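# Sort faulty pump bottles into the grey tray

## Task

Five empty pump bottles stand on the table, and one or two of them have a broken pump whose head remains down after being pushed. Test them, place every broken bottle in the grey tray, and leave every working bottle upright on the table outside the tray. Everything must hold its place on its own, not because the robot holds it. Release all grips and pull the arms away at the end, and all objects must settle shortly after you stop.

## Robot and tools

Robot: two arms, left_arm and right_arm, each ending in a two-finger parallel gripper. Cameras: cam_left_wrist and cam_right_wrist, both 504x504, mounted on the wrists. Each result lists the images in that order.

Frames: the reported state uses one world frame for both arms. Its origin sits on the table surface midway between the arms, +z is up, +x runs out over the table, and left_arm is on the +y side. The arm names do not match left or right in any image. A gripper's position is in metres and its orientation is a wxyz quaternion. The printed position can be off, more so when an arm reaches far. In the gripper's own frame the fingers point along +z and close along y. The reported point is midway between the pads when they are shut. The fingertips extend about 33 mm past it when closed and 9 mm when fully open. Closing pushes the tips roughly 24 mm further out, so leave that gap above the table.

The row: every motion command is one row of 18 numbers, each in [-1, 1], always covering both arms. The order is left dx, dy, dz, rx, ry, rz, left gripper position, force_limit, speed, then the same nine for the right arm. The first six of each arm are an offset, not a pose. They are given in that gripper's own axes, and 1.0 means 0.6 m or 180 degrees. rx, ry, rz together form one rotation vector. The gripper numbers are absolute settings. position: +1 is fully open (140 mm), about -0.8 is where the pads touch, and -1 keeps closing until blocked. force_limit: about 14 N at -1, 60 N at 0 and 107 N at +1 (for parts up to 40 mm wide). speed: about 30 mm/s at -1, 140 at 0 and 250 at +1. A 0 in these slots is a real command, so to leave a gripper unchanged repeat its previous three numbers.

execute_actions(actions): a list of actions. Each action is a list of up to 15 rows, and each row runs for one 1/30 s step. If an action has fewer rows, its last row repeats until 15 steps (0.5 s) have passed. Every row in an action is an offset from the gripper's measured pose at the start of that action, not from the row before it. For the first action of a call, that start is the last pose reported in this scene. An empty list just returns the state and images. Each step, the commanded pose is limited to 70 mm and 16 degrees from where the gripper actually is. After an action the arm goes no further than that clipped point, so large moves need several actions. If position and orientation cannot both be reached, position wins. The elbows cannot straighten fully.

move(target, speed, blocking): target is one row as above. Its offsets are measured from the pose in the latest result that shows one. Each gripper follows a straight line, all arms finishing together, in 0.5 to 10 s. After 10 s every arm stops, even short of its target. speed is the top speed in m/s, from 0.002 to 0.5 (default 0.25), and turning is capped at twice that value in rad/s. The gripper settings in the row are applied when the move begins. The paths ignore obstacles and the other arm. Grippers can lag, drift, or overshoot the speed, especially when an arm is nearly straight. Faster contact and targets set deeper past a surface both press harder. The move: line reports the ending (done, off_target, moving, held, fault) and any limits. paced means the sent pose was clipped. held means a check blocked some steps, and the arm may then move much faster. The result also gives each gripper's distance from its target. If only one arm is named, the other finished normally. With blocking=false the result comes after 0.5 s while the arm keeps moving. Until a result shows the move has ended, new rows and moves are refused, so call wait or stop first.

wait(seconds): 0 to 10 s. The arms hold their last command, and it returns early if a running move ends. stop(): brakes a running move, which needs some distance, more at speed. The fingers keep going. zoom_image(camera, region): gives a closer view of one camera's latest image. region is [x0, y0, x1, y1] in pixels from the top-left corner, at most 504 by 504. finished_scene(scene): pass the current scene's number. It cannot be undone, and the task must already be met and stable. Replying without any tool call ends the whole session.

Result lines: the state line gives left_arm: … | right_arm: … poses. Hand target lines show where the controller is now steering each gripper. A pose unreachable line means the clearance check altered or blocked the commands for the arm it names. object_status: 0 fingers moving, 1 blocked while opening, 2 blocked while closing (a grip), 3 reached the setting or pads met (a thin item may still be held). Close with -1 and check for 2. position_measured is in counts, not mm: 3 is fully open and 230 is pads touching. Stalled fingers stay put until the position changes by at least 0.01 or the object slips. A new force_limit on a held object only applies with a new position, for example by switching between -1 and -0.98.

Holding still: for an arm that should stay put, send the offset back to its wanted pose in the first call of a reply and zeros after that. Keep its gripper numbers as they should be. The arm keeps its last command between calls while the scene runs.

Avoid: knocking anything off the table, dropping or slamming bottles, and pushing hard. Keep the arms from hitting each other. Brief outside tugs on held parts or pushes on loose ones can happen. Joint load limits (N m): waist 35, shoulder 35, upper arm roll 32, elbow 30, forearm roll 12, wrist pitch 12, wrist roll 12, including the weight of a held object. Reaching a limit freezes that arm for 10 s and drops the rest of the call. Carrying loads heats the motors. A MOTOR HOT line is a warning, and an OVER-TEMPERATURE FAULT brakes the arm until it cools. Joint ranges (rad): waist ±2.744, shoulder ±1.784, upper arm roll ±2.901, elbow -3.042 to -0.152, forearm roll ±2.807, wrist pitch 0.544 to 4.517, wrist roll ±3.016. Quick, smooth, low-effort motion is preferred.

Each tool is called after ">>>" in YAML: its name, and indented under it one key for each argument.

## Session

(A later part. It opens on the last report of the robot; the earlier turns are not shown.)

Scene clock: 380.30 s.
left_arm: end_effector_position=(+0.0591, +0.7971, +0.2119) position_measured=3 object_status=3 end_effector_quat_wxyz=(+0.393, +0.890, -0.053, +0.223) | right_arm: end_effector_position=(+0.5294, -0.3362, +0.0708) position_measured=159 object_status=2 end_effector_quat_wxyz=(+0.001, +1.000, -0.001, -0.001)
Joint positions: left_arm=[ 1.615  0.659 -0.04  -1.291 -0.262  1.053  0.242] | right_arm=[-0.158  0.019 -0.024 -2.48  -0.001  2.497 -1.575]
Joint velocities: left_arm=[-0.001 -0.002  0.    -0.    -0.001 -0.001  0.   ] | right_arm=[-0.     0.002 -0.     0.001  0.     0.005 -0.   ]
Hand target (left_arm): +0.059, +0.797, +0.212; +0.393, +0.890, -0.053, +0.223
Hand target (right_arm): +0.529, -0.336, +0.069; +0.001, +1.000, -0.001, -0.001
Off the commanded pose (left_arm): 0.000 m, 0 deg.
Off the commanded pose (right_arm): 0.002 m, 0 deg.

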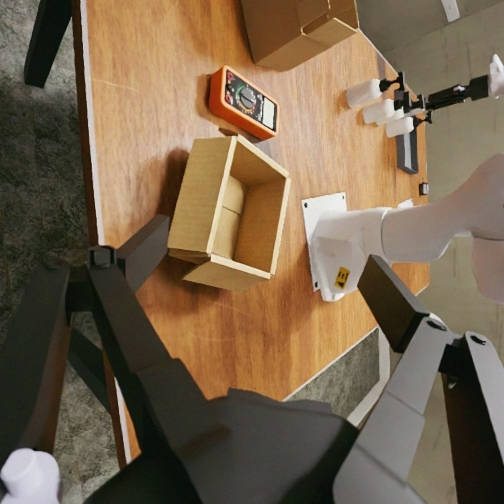

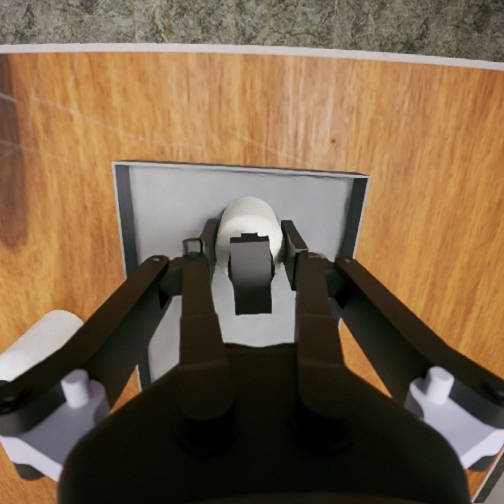

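>>> execute_actions:
  actions:
    - [[0,0,0,0,0,0,1,0,0,0,0,0,0,0,0,0,-0.2,0.5],[0,0,0,0,0,0,1,0,0,0,0,0,0,0,0,0,-0.2,0.5],[0,0,0,0,0,0,1,0,0,0,0,0,0,0,0,0,-0.2,0.5],[0,0,0,0,0,0,1,0,0,0,0,0,0,0,0,0,-0.2,0.5],[0,0,0,0,0,0,1,0,0,0,0,0,0,0,0,0,-0.2,0.5],[0,0,0,0,0,0,1,0,0,0,0,-0.003,0,0,0,0,-0.2,0.5],[0,0,0,0,0,0,1,0,0,0,0,-0.008,0,0,0,0,-0.2,0.5],[0,0,0,0,0,0,1,0,0,0,0,-0.015,0,0,0,0,-0.2,0.5],[0,0,0,0,0,0,1,0,0,0,0,-0.024,0,0,0,0,-0.2,0.5],[0,0,0,0,0,0,1,0,0,0,0,-0.034,0,0,0,0,-0.2,0.5],[0,0,0,0,0,0,1,0,0,0,0,-0.045,0,0,0,0,-0.2,0.5],[0,0,0,0,0,0,1,0,0,0,0,-0.056,0,0,0,0,-0.2,0.5],[0,0,0,0,0,0,1,0,0,0,0,-0.067,0,0,0,0,-0.2,0.5],[0,0,0,0,0,0,1,0,0,0,0,-0.078,0,0,0,0,-0.2,0.5],[0,0,0,0,0,0,1,0,0,0,0,-0.089,0,0,0,0,-0.2,0.5]]
    - [[0,0,0,0,0,0,1,0,0,0,0,-0.048,0,0,0,0,-0.2,0.5],[0,0,0,0,0,0,1,0,0,0,0,-0.059,0,0,0,0,-0.2,0.5],[0,0,0,0,0,0,1,0,0,0,0,-0.07,0,0,0,0,-0.2,0.5],[0,0,0,0,0,0,1,0,0,0,0,-0.081,0,0,0,0,-0.2,0.5],[0,0,0,0,0,0,1,0,0,0,0,-0.092,0,0,0,0,-0.2,0.5],[0,0,0,0,0,0,1,0,0,0,0,-0.102,0,0,0,0,-0.2,0.5],[0,0,0,0,0,0,1,0,0,0,0,-0.111,0,0,0,0,-0.2,0.5],[0,0,0,0,0,0,1,0,0,0,0,-0.119,0,0,0,0,-0.2,0.5],[0,0,0,0,0,0,1,0,0,0,0,-0.125,0,0,0,0,-0.2,0.5],[0,0,0,0,0,0,1,0,0,0,0,-0.13,0,0,0,0,-0.2,0.5]]

Scene clock: 401.60 s.
left_arm: end_effector_position=(+0.0591, +0.7971, +0.2119) position_measured=3 object_status=3 end_effector_quat_wxyz=(+0.393, +0.890, -0.053, +0.223) | right_arm: end_effector_position=(+0.5440, -0.3355, +0.1894) position_measured=129 object_status=3 end_effector_quat_wxyz=(-0.002, +1.000, -0.001, +0.026)
Joint positions: left_arm=[ 1.615  0.659 -0.04  -1.291 -0.262  1.053  0.242] | right_arm=[-0.158 -0.188 -0.024 -2.379 -0.001  2.242 -1.575]
Joint velocities: left_arm=[-0.     0.001  0.001  0.    -0.    -0.001 -0.002] | right_arm=[ 0.     0.001  0.001  0.006 -0.002 -0.154  0.001]
Hand target (left_arm): +0.059, +0.797, +0.212; +0.393, +0.890, -0.053, +0.223
Hand target (right_arm): +0.535, -0.336, +0.187; -0.001, +1.000, -0.001, +0.012
Off the commanded pose (left_arm): 0.000 m, 0 deg.
Off the commanded pose (right_arm): 0.009 m, 2 deg.

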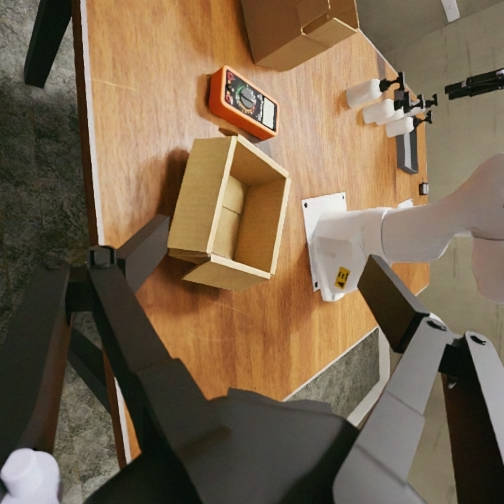

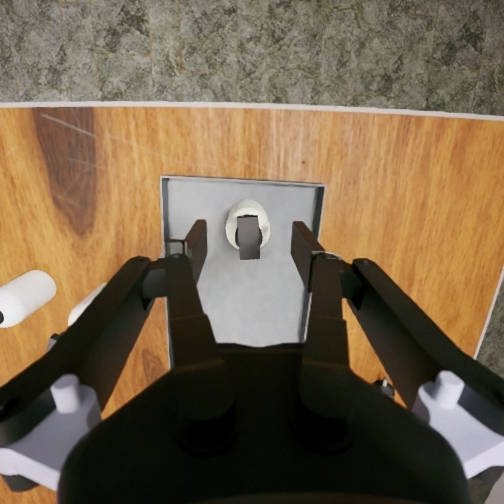

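>>> execute_actions:
  actions: []

Scene clock: 403.33 s.
left_arm: end_effector_position=(+0.0591, +0.7971, +0.2119) position_measured=3 object_status=3 end_effector_quat_wxyz=(+0.393, +0.890, -0.053, +0.223) | right_arm: end_effector_position=(+0.5358, -0.3354, +0.1868) position_measured=129 object_status=3 end_effector_quat_wxyz=(-0.002, +1.000, -0.001, +0.013)
Joint positions: left_arm=[ 1.615  0.659 -0.04  -1.291 -0.262  1.053  0.242] | right_arm=[-0.158 -0.188 -0.024 -2.379 -0.001  2.216 -1.575]
Joint velocities: left_arm=[-0.    -0.     0.001  0.002 -0.    -0.    -0.   ] | right_arm=[-0.001 -0.001 -0.002 -0.001 -0.     0.    -0.001]
Hand target (left_arm): +0.059, +0.797, +0.212; +0.393, +0.890, -0.053, +0.223
Hand target (right_arm): +0.535, -0.336, +0.187; -0.001, +1.000, -0.001, +0.012
Off the commanded pose (left_arm): 0.000 m, 0 deg.
Off the commanded pose (right_arm): 0.001 m, 0 deg.

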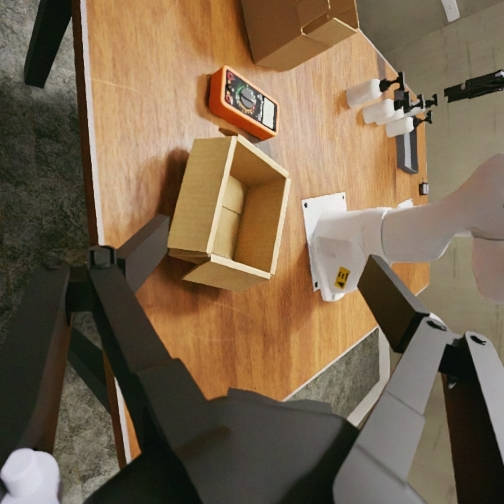

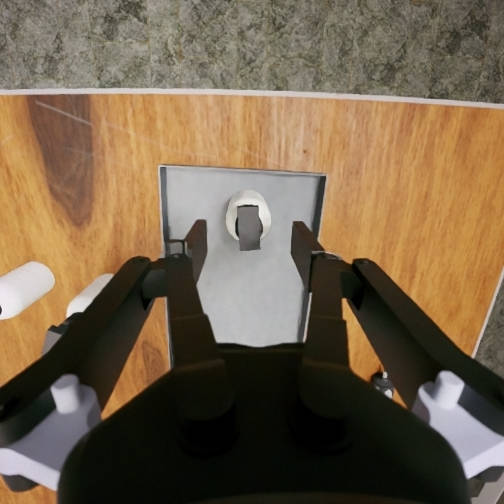

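>>> move:
  target: [0,0,0,0,0,0,1,0,0,-0.2092,-0.6736,-0.0114,-0.0013,-0.0083,-0.0006,0.08,-0.2,0.5]
  speed: 0.35

>>> execute_actions:
  actions: []

>>> zoom_image:
  camera: "cam_right_wrist"
  region: [170, 150, 330, 290]

Scene clock: 409.73 s.
left_arm: end_effector_position=(+0.0591, +0.7971, +0.2119) position_measured=3 object_status=3 end_effector_quat_wxyz=(+0.393, +0.890, -0.053, +0.223) | right_arm: end_effector_position=(+0.4140, +0.0691, +0.1909) position_measured=119 object_status=3 end_effector_quat_wxyz=(-0.001, +1.000, +0.004, -0.001)
Joint positions: left_arm=[ 1.615  0.659 -0.04  -1.291 -0.262  1.053  0.242] | right_arm=[ 0.115 -0.003  0.553 -2.149  0.005  2.147 -0.74 ]
Joint velocities: left_arm=[-0.001  0.    -0.     0.001 -0.    -0.    -0.001] | right_arm=[ 0.002  0.002 -0.001 -0.    -0.002 -0.003  0.032]
Hand target (left_arm): +0.059, +0.797, +0.212; +0.393, +0.890, -0.053, +0.223
Hand target (right_arm): +0.413, +0.069, +0.191; +0.001, +1.000, -0.000, -0.001
Off the commanded pose (left_arm): 0.000 m, 0 deg.
Off the commanded pose (right_arm): 0.003 m, 1 deg.
move: done

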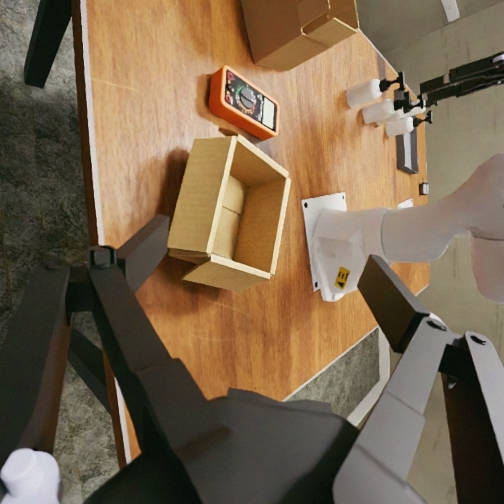

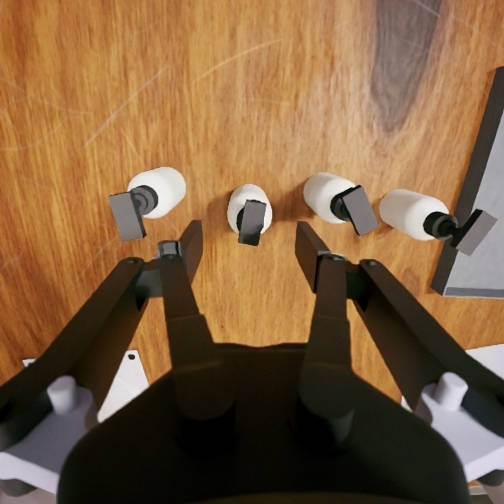

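Scene clock: 409.73 s.
left_arm: end_effector_position=(+0.0591, +0.7971, +0.2119) position_measured=3 object_status=3 end_effector_quat_wxyz=(+0.393, +0.890, -0.053, +0.223) | right_arm: end_effector_position=(+0.4140, +0.0691, +0.1909) position_measured=119 object_status=3 end_effector_quat_wxyz=(-0.001, +1.000, +0.004, -0.001)
Joint positions: left_arm=[ 1.615  0.659 -0.04  -1.291 -0.262  1.053  0.242] | right_arm=[ 0.115 -0.003  0.553 -2.149  0.005  2.147 -0.74 ]
Joint velocities: left_arm=[-0.001  0.    -0.     0.001 -0.    -0.    -0.001] | right_arm=[ 0.002  0.002 -0.001 -0.    -0.002 -0.003  0.032]
Hand target (left_arm): +0.059, +0.797, +0.212; +0.393, +0.890, -0.053, +0.223
Hand target (right_arm): +0.413, +0.069, +0.191; +0.001, +1.000, -0.000, -0.001
Off the commanded pose (left_arm): 0.000 m, 0 deg.
Off the commanded pose (right_arm): 0.003 m, 1 deg.

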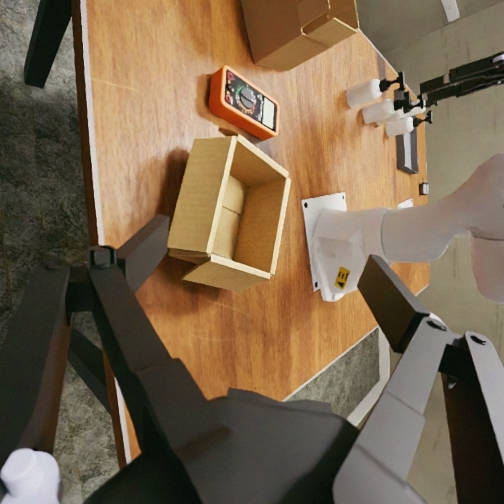

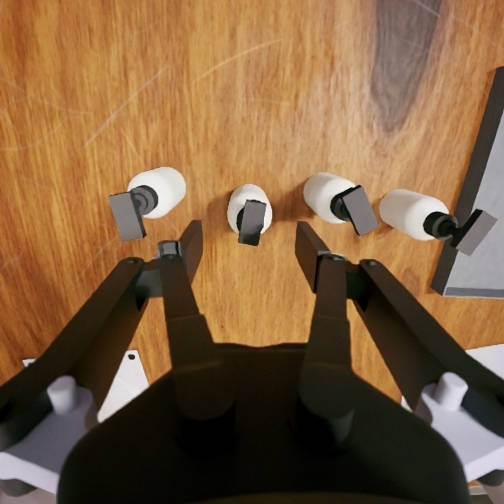

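Region (170, 150, 330, 290) of cam_right_wrist's 504x504 image, scaled by 3.150, with more detail than that image has; it fills the top 441 rows of this view, and the rest is white.

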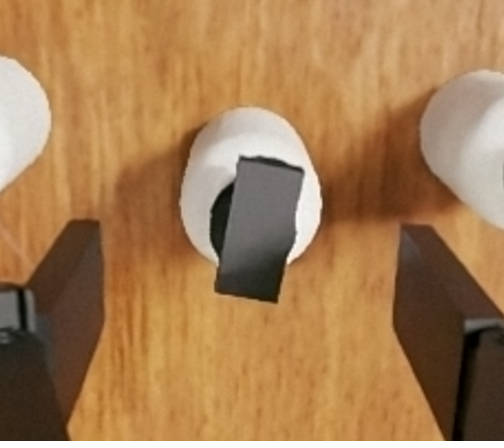

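>>> move:
  target: [0,0,0,0,0,0,1,0,0,0,0.0033,0.2032,0,0,0.0025,0.08,-0.2,0.5]
  speed: 0.12

>>> zoom_image:
  camera: "cam_right_wrist"
  region: [140, 170, 360, 330]

Scene clock: 418.00 s.
left_arm: end_effector_position=(+0.0591, +0.7971, +0.2119) position_measured=3 object_status=3 end_effector_quat_wxyz=(+0.393, +0.890, -0.053, +0.223) | right_arm: end_effector_position=(+0.4130, +0.0665, +0.0693) position_measured=119 object_status=3 end_effector_quat_wxyz=(-0.000, +1.000, +0.004, -0.003)
Joint positions: left_arm=[ 1.615  0.659 -0.04  -1.291 -0.262  1.053  0.242] | right_arm=[ 0.146  0.207  0.521 -2.262 -0.152  2.433 -0.632]
Joint velocities: left_arm=[-0.  0.  0. -0.  0. -0.  0.] | right_arm=[ 0.003  0.001 -0.006 -0.001 -0.004  0.012  0.024]
Hand target (left_arm): +0.059, +0.797, +0.212; +0.393, +0.890, -0.053, +0.223
Hand target (right_arm): +0.414, +0.067, +0.069; -0.001, +1.000, +0.000, -0.001
Off the commanded pose (left_arm): 0.000 m, 0 deg.
Off the commanded pose (right_arm): 0.001 m, 1 deg.
move: done

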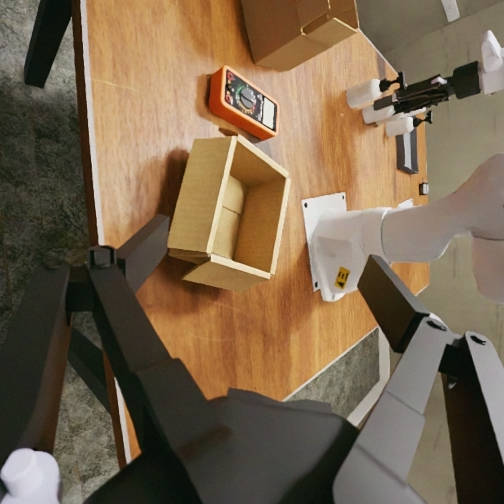

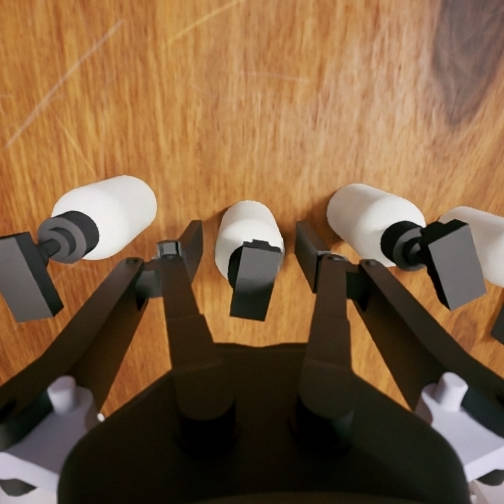

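Region (140, 170, 360, 330) of cam_right_wrist's 504x504 image, scaled by 2.291, with more detail than that image has; it fills the top 367 rows of this view, and the rest is white.

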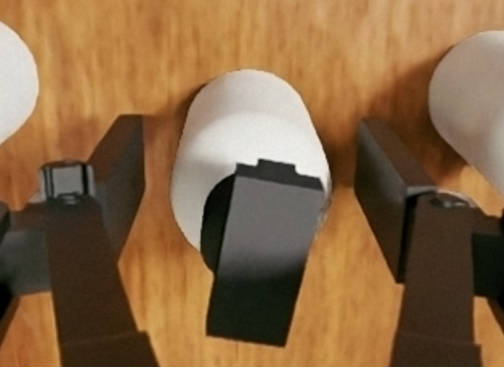

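Well centred. Closing the gripper on bottle 3.

>>> execute_actions:
  actions:
    - [[0,0,0,0,0,0,1,0,0,0.001,0,0,0,0.0013,0.0025,-1,-0.2,-0.4]]

Scene clock: 419.67 s.
left_arm: end_effector_position=(+0.0591, +0.7971, +0.2119) position_measured=3 object_status=3 end_effector_quat_wxyz=(+0.393, +0.890, -0.053, +0.223) | right_arm: end_effector_position=(+0.4136, +0.0670, +0.0698) position_measured=159 object_status=2 end_effector_quat_wxyz=(-0.001, +1.000, +0.001, -0.001)
Joint positions: left_arm=[ 1.615  0.659 -0.04  -1.291 -0.262  1.053  0.242] | right_arm=[ 0.146  0.206  0.521 -2.262 -0.152  2.435 -0.624]
Joint velocities: left_arm=[-0.001 -0.001  0.     0.     0.     0.001 -0.001] | right_arm=[-0.001 -0.002  0.001  0.    -0.     0.001  0.001]
Hand target (left_arm): +0.059, +0.797, +0.212; +0.393, +0.890, -0.053, +0.223
Hand target (right_arm): +0.414, +0.067, +0.069; -0.000, +1.000, +0.000, -0.001
Off the commanded pose (left_arm): 0.000 m, 0 deg.
Off the commanded pose (right_arm): 0.001 m, 0 deg.

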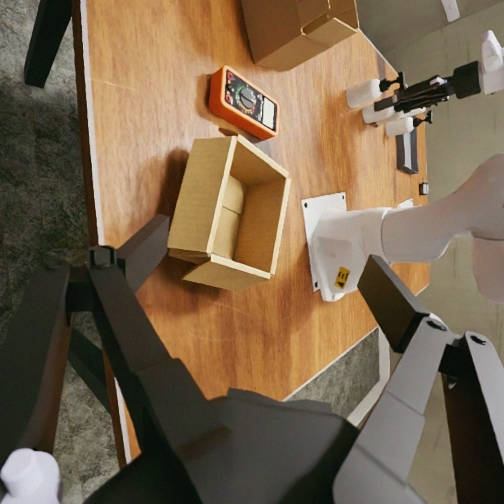

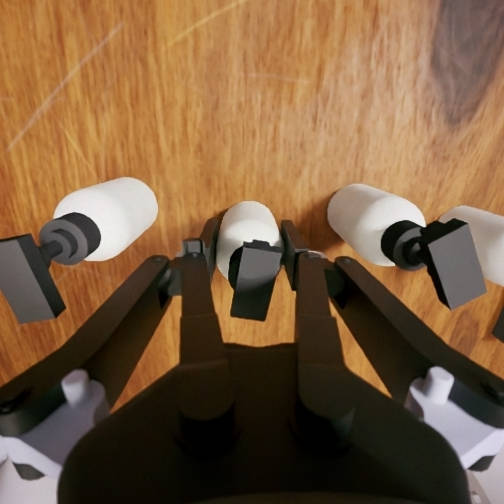

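>>> move:
  target: [0,0,0,0,0,0,1,0,0,0.194,0,-0.117,0,0,0,-1,-0.2,-0.4]
  speed: 0.2

Scene clock: 428.23 s.
left_arm: end_effector_position=(+0.0591, +0.7971, +0.2119) position_measured=3 object_status=3 end_effector_quat_wxyz=(+0.393, +0.890, -0.053, +0.223) | right_arm: end_effector_position=(+0.5308, +0.0669, +0.1397) position_measured=159 object_status=2 end_effector_quat_wxyz=(-0.003, +1.000, -0.006, -0.001)
Joint positions: left_arm=[ 1.615  0.659 -0.04  -1.291 -0.262  1.053  0.242] | right_arm=[ 0.075  0.325  0.487 -1.893 -0.176  2.178 -0.745]
Joint velocities: left_arm=[ 0.002  0.001 -0.001  0.    -0.     0.    -0.002] | right_arm=[ 0.001 -0.001  0.     0.002 -0.001 -0.014 -0.02 ]
Hand target (left_arm): +0.059, +0.797, +0.212; +0.393, +0.890, -0.053, +0.223
Hand target (right_arm): +0.530, +0.067, +0.140; -0.001, +1.000, +0.001, -0.002
Off the commanded pose (left_arm): 0.000 m, 0 deg.
Off the commanded pose (right_arm): 0.001 m, 1 deg.
move: done

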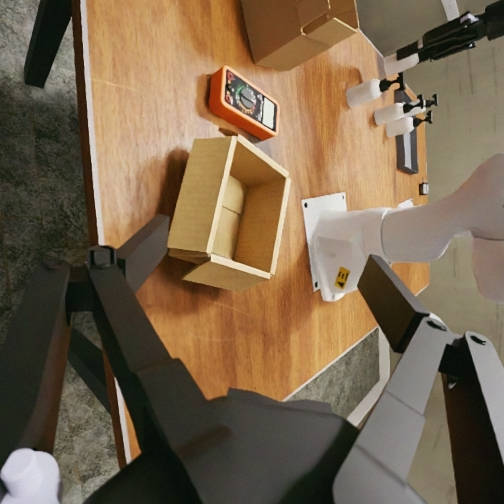

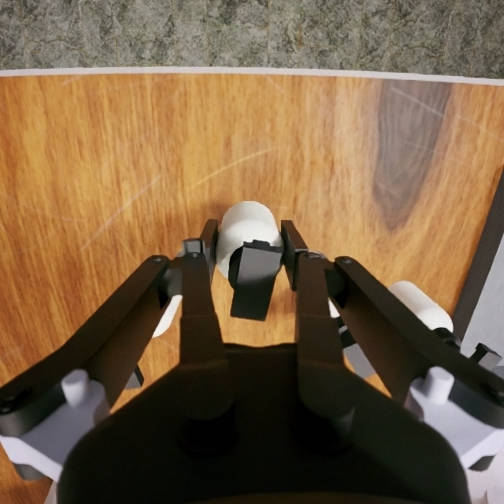

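>>> move:
  target: [0,0,0,0,0,0,1,0,0,-0.1072,0.6214,0.026,-0.0019,0.0006,-0.0038,-1,-0.2,-0.4]
  speed: 0.33

Scene clock: 433.20 s.
left_arm: end_effector_position=(+0.0591, +0.7971, +0.2119) position_measured=3 object_status=3 end_effector_quat_wxyz=(+0.393, +0.890, -0.053, +0.223) | right_arm: end_effector_position=(+0.4597, -0.3039, +0.1221) position_measured=159 object_status=2 end_effector_quat_wxyz=(-0.001, +1.000, -0.007, -0.001)
Joint positions: left_arm=[ 1.615  0.659 -0.04  -1.291 -0.262  1.053  0.242] | right_arm=[-0.169 -0.287  0.066 -2.659  0.03   2.37  -1.51 ]
Joint velocities: left_arm=[ 0.001 -0.    -0.    -0.001  0.001 -0.     0.001] | right_arm=[-0.     0.    -0.001 -0.     0.001  0.001 -0.031]
Hand target (left_arm): +0.059, +0.797, +0.212; +0.393, +0.890, -0.053, +0.223
Hand target (right_arm): +0.460, -0.304, +0.122; -0.001, +1.000, -0.000, +0.001
Off the commanded pose (left_arm): 0.000 m, 0 deg.
Off the commanded pose (right_arm): 0.003 m, 1 deg.
move: done

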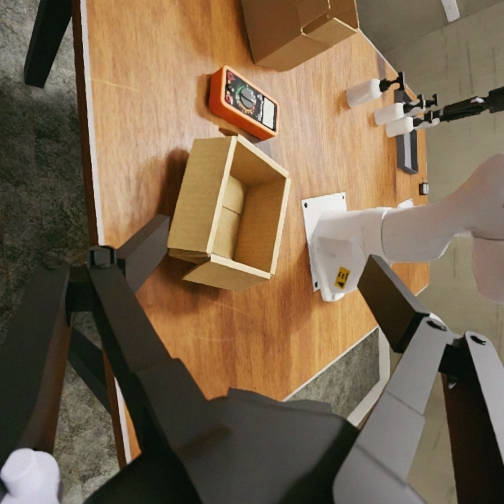

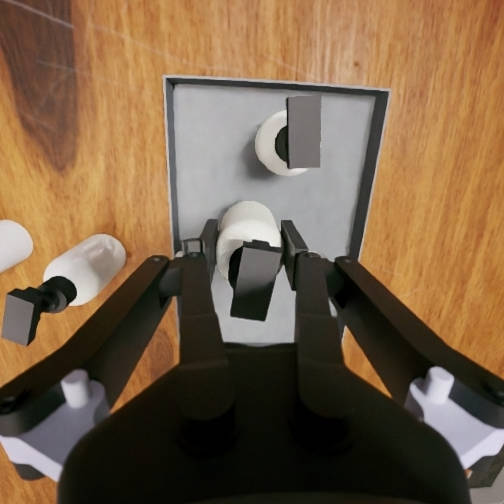

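>>> move:
  target: [0,0,0,0,0,0,1,0,0,0,0,0.0865,0,0.0006,-0.0045,-1,-0.2,-0.4]
  speed: 0.07

Scene clock: 436.00 s.
left_arm: end_effector_position=(+0.0591, +0.7971, +0.2119) position_measured=3 object_status=3 end_effector_quat_wxyz=(+0.393, +0.890, -0.053, +0.223) | right_arm: end_effector_position=(+0.4601, -0.3040, +0.0717) position_measured=159 object_status=2 end_effector_quat_wxyz=(-0.002, +1.000, -0.001, -0.000)
Joint positions: left_arm=[ 1.615  0.659 -0.04  -1.291 -0.262  1.053  0.242] | right_arm=[-0.169 -0.167  0.066 -2.7    0.026  2.533 -1.519]
Joint velocities: left_arm=[-0.001 -0.001 -0.002  0.001  0.    -0.001  0.   ] | right_arm=[-0.001  0.002  0.    -0.    -0.001  0.013 -0.   ]
Hand target (left_arm): +0.059, +0.797, +0.212; +0.393, +0.890, -0.053, +0.223
Hand target (right_arm): +0.460, -0.304, +0.070; -0.001, +1.000, -0.000, -0.000
Off the commanded pose (left_arm): 0.000 m, 0 deg.
Off the commanded pose (right_arm): 0.002 m, 0 deg.
move: done

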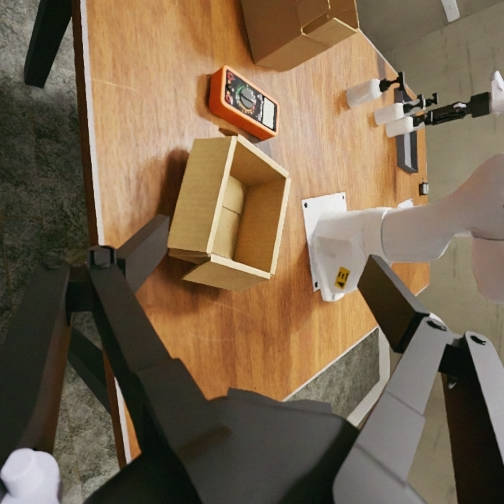

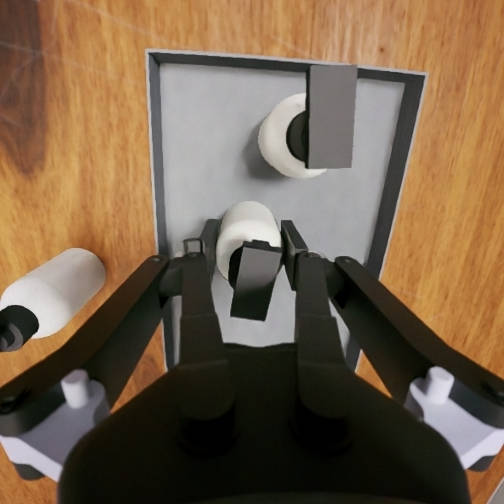

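>>> execute_actions:
  actions:
    - [[0,0,0,0,0,0,1,0,0,0,0,0,0,0,0,0.05,-0.2,0.5],[0,0,0,0,0,0,1,0,0,0,0,0,0,0,0,0.05,-0.2,0.5],[0,0,0,0,0,0,1,0,0,0,0,0,0,0,0,0.05,-0.2,0.5],[0,0,0,0,0,0,1,0,0,0,0,0,0,0,0,0.05,-0.2,0.5],[0,0,0,0,0,0,1,0,0,0,0,0,0,0,0,0.05,-0.2,0.5],[0,0,0,0,0,0,1,0,0,0,0,-0.002,0,0,0,0.05,-0.2,0.5],[0,0,0,0,0,0,1,0,0,-0.001,0,-0.006,0,0,0,0.05,-0.2,0.5],[0,0,0,0,0,0,1,0,0,-0.002,0,-0.012,0,0,0,0.05,-0.2,0.5],[0,0,0,0,0,0,1,0,0,-0.003,0,-0.019,0,0,0,0.05,-0.2,0.5],[0,0,0,0,0,0,1,0,0,-0.004,0,-0.027,0,0,0,0.05,-0.2,0.5],[0,0,0,0,0,0,1,0,0,-0.006,0,-0.036,0,0,0,0.05,-0.2,0.5],[0,0,0,0,0,0,1,0,0,-0.008,0,-0.046,0,0,0,0.05,-0.2,0.5],[0,0,0,0,0,0,1,0,0,-0.010,0,-0.056,0,0,0,0.05,-0.2,0.5],[0,0,0,0,0,0,1,0,0,-0.012,0,-0.066,0,0,0,0.05,-0.2,0.5],[0,0,0,0,0,0,1,0,0,-0.014,0,-0.076,0,0,0,0.05,-0.2,0.5]]
    - [[0,0,0,0,0,0,1,0,0,-0.014,0,-0.034,0,-0.007,0,0.05,-0.2,0.5],[0,0,0,0,0,0,1,0,0,-0.014,0,-0.044,0,-0.007,0,0.05,-0.2,0.5],[0,0,0,0,0,0,1,0,0,-0.014,0,-0.054,0,-0.007,0,0.05,-0.2,0.5],[0,0,0,0,0,0,1,0,0,-0.014,0,-0.064,0,-0.007,0,0.05,-0.2,0.5],[0,0,0,0,0,0,1,0,0,-0.014,0,-0.074,0,-0.007,0,0.05,-0.2,0.5],[0,0,0,0,0,0,1,0,0,-0.014,0,-0.084,0,-0.007,0,0.05,-0.2,0.5],[0,0,0,0,0,0,1,0,0,-0.014,0,-0.094,0,-0.007,0,0.05,-0.2,0.5],[0,0,0,0,0,0,1,0,0,-0.014,0,-0.104,0,-0.007,0,0.05,-0.2,0.5],[0,0,0,0,0,0,1,0,0,-0.014,0,-0.114,0,-0.007,0,0.05,-0.2,0.5],[0,0,0,0,0,0,1,0,0,-0.014,0,-0.124,0,-0.007,0,0.05,-0.2,0.5],[0,0,0,0,0,0,1,0,0,-0.014,0,-0.134,0,-0.007,0,0.05,-0.2,0.5],[0,0,0,0,0,0,1,0,0,-0.014,0,-0.144,0,-0.007,0,0.05,-0.2,0.5],[0,0,0,0,0,0,1,0,0,-0.014,0,-0.154,0,-0.007,0,0.05,-0.2,0.5],[0,0,0,0,0,0,1,0,0,-0.014,0,-0.164,0,-0.007,0,0.05,-0.2,0.5],[0,0,0,0,0,0,1,0,0,-0.014,0,-0.174,0,-0.007,0,0.05,-0.2,0.5]]
    - [[0,0,0,0,0,0,1,0,0,-0.02,0,-0.034,0,-0.015,0,0.05,-0.2,0.5],[0,0,0,0,0,0,1,0,0,-0.02,0,-0.044,0,-0.015,0,0.05,-0.2,0.5],[0,0,0,0,0,0,1,0,0,-0.02,0,-0.054,0,-0.015,0,0.05,-0.2,0.5],[0,0,0,0,0,0,1,0,0,-0.02,0,-0.064,0,-0.015,0,0.05,-0.2,0.5],[0,0,0,0,0,0,1,0,0,-0.02,0,-0.074,0,-0.015,0,0.05,-0.2,0.5],[0,0,0,0,0,0,1,0,0,-0.02,0,-0.084,0,-0.015,0,0.05,-0.2,0.5],[0,0,0,0,0,0,1,0,0,-0.02,0,-0.094,0,-0.015,0,0.05,-0.2,0.5],[0,0,0,0,0,0,1,0,0,-0.02,0,-0.103,0,-0.015,0,0.05,-0.2,0.5],[0,0,0,0,0,0,1,0,0,-0.02,0,-0.111,0,-0.015,0,0.05,-0.2,0.5],[0,0,0,0,0,0,1,0,0,-0.02,0,-0.118,0,-0.015,0,0.05,-0.2,0.5],[0,0,0,0,0,0,1,0,0,-0.02,0,-0.124,0,-0.015,0,0.05,-0.2,0.5],[0,0,0,0,0,0,1,0,0,-0.02,0,-0.129,0,-0.015,0,0.05,-0.2,0.5],[0,0,0,0,0,0,1,0,0,-0.02,0,-0.133,0,-0.015,0,0.05,-0.2,0.5],[0,0,0,0,0,0,1,0,0,-0.02,0,-0.136,0,-0.015,0,0.05,-0.2,0.5],[0,0,0,0,0,0,1,0,0,-0.02,0,-0.138,0,-0.015,0,0.05,-0.2,0.5]]

Scene clock: 451.30 s.
left_arm: end_effector_position=(+0.0591, +0.7971, +0.2119) position_measured=3 object_status=3 end_effector_quat_wxyz=(+0.393, +0.890, -0.053, +0.223) | right_arm: end_effector_position=(+0.4634, -0.3026, +0.2768) position_measured=123 object_status=3 end_effector_quat_wxyz=(-0.002, +1.000, -0.002, +0.021)
Joint positions: left_arm=[ 1.615  0.659 -0.04  -1.291 -0.262  1.053  0.242] | right_arm=[-0.166 -0.511  0.056 -2.44   0.031  1.971 -1.52 ]
Joint velocities: left_arm=[ 0.001 -0.     0.001 -0.001  0.    -0.    -0.002] | right_arm=[-0.001 -0.048 -0.003  0.145  0.    -0.278  0.001]
Hand target (left_arm): +0.059, +0.797, +0.212; +0.393, +0.890, -0.053, +0.223
Hand target (right_arm): +0.452, -0.303, +0.279; -0.002, +1.000, -0.002, +0.002
Off the commanded pose (left_arm): 0.000 m, 0 deg.
Off the commanded pose (right_arm): 0.012 m, 2 deg.

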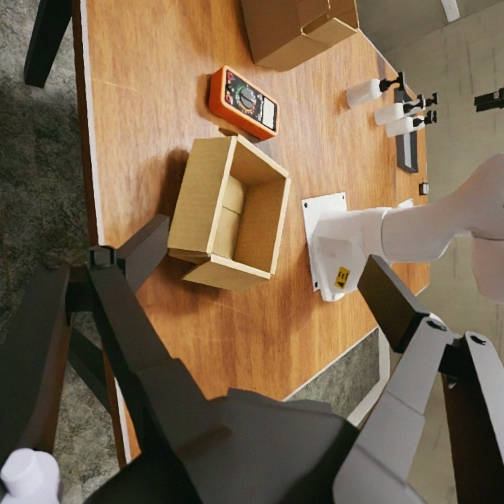

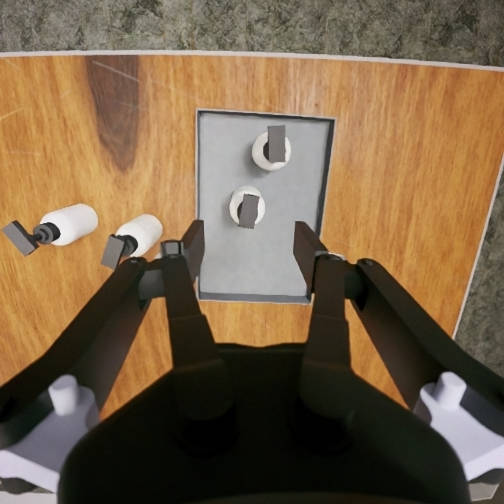

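Both faulty bottles are standing in the tray. One last check before ending the scene.

>>> execute_actions:
  actions: []

>>> zoom_image:
  camera: "cam_left_wrist"
  region: [330, 50, 480, 180]

Scene clock: 452.77 s.
left_arm: end_effector_position=(+0.0591, +0.7971, +0.2119) position_measured=3 object_status=3 end_effector_quat_wxyz=(+0.393, +0.890, -0.053, +0.223) | right_arm: end_effector_position=(+0.4519, -0.3031, +0.2778) position_measured=123 object_status=3 end_effector_quat_wxyz=(-0.001, +1.000, -0.002, +0.003)
Joint positions: left_arm=[ 1.615  0.659 -0.04  -1.291 -0.262  1.053  0.242] | right_arm=[-0.166 -0.514  0.056 -2.431  0.031  1.923 -1.52 ]
Joint velocities: left_arm=[ 0.001  0.001 -0.    -0.     0.001  0.    -0.001] | right_arm=[-0.001  0.    -0.001  0.    -0.     0.     0.   ]
Hand target (left_arm): +0.059, +0.797, +0.212; +0.393, +0.890, -0.053, +0.223
Hand target (right_arm): +0.452, -0.303, +0.279; -0.002, +1.000, -0.002, +0.002
Off the commanded pose (left_arm): 0.000 m, 0 deg.
Off the commanded pose (right_arm): 0.001 m, 0 deg.

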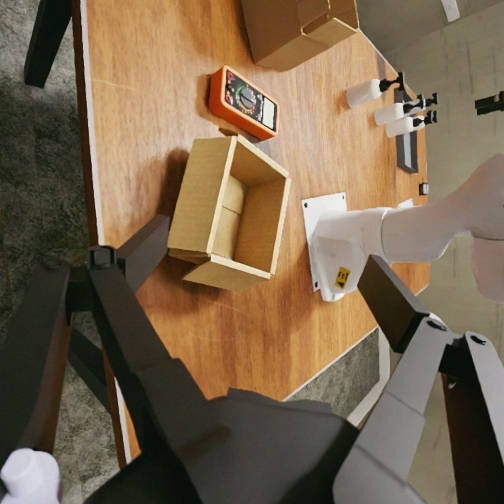

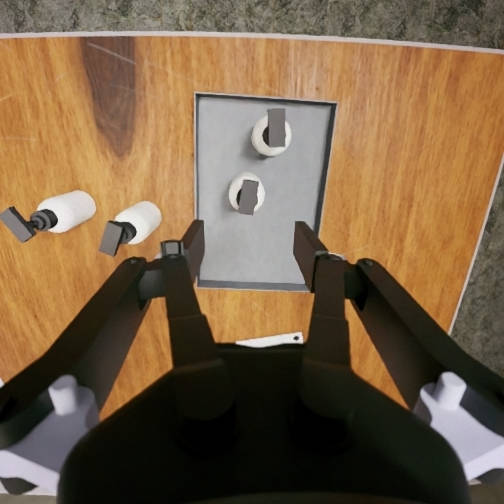

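Region (330, 50, 480, 180) of cam_left_wrist's 504x504 image, scaled by 3.360, with more detail than that image has; it fills the top 437 rows of this view, and the rest is white.

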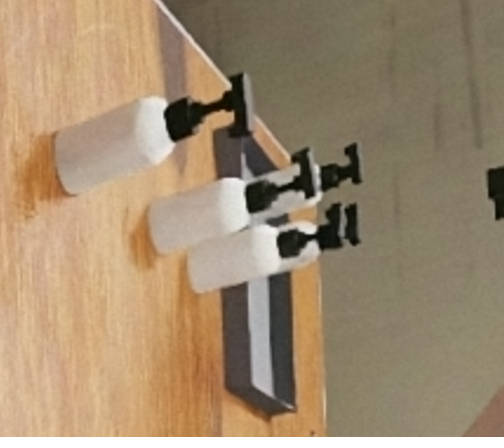

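>>> finished_scene:
  scene: 1

The scene is finished: the task was done.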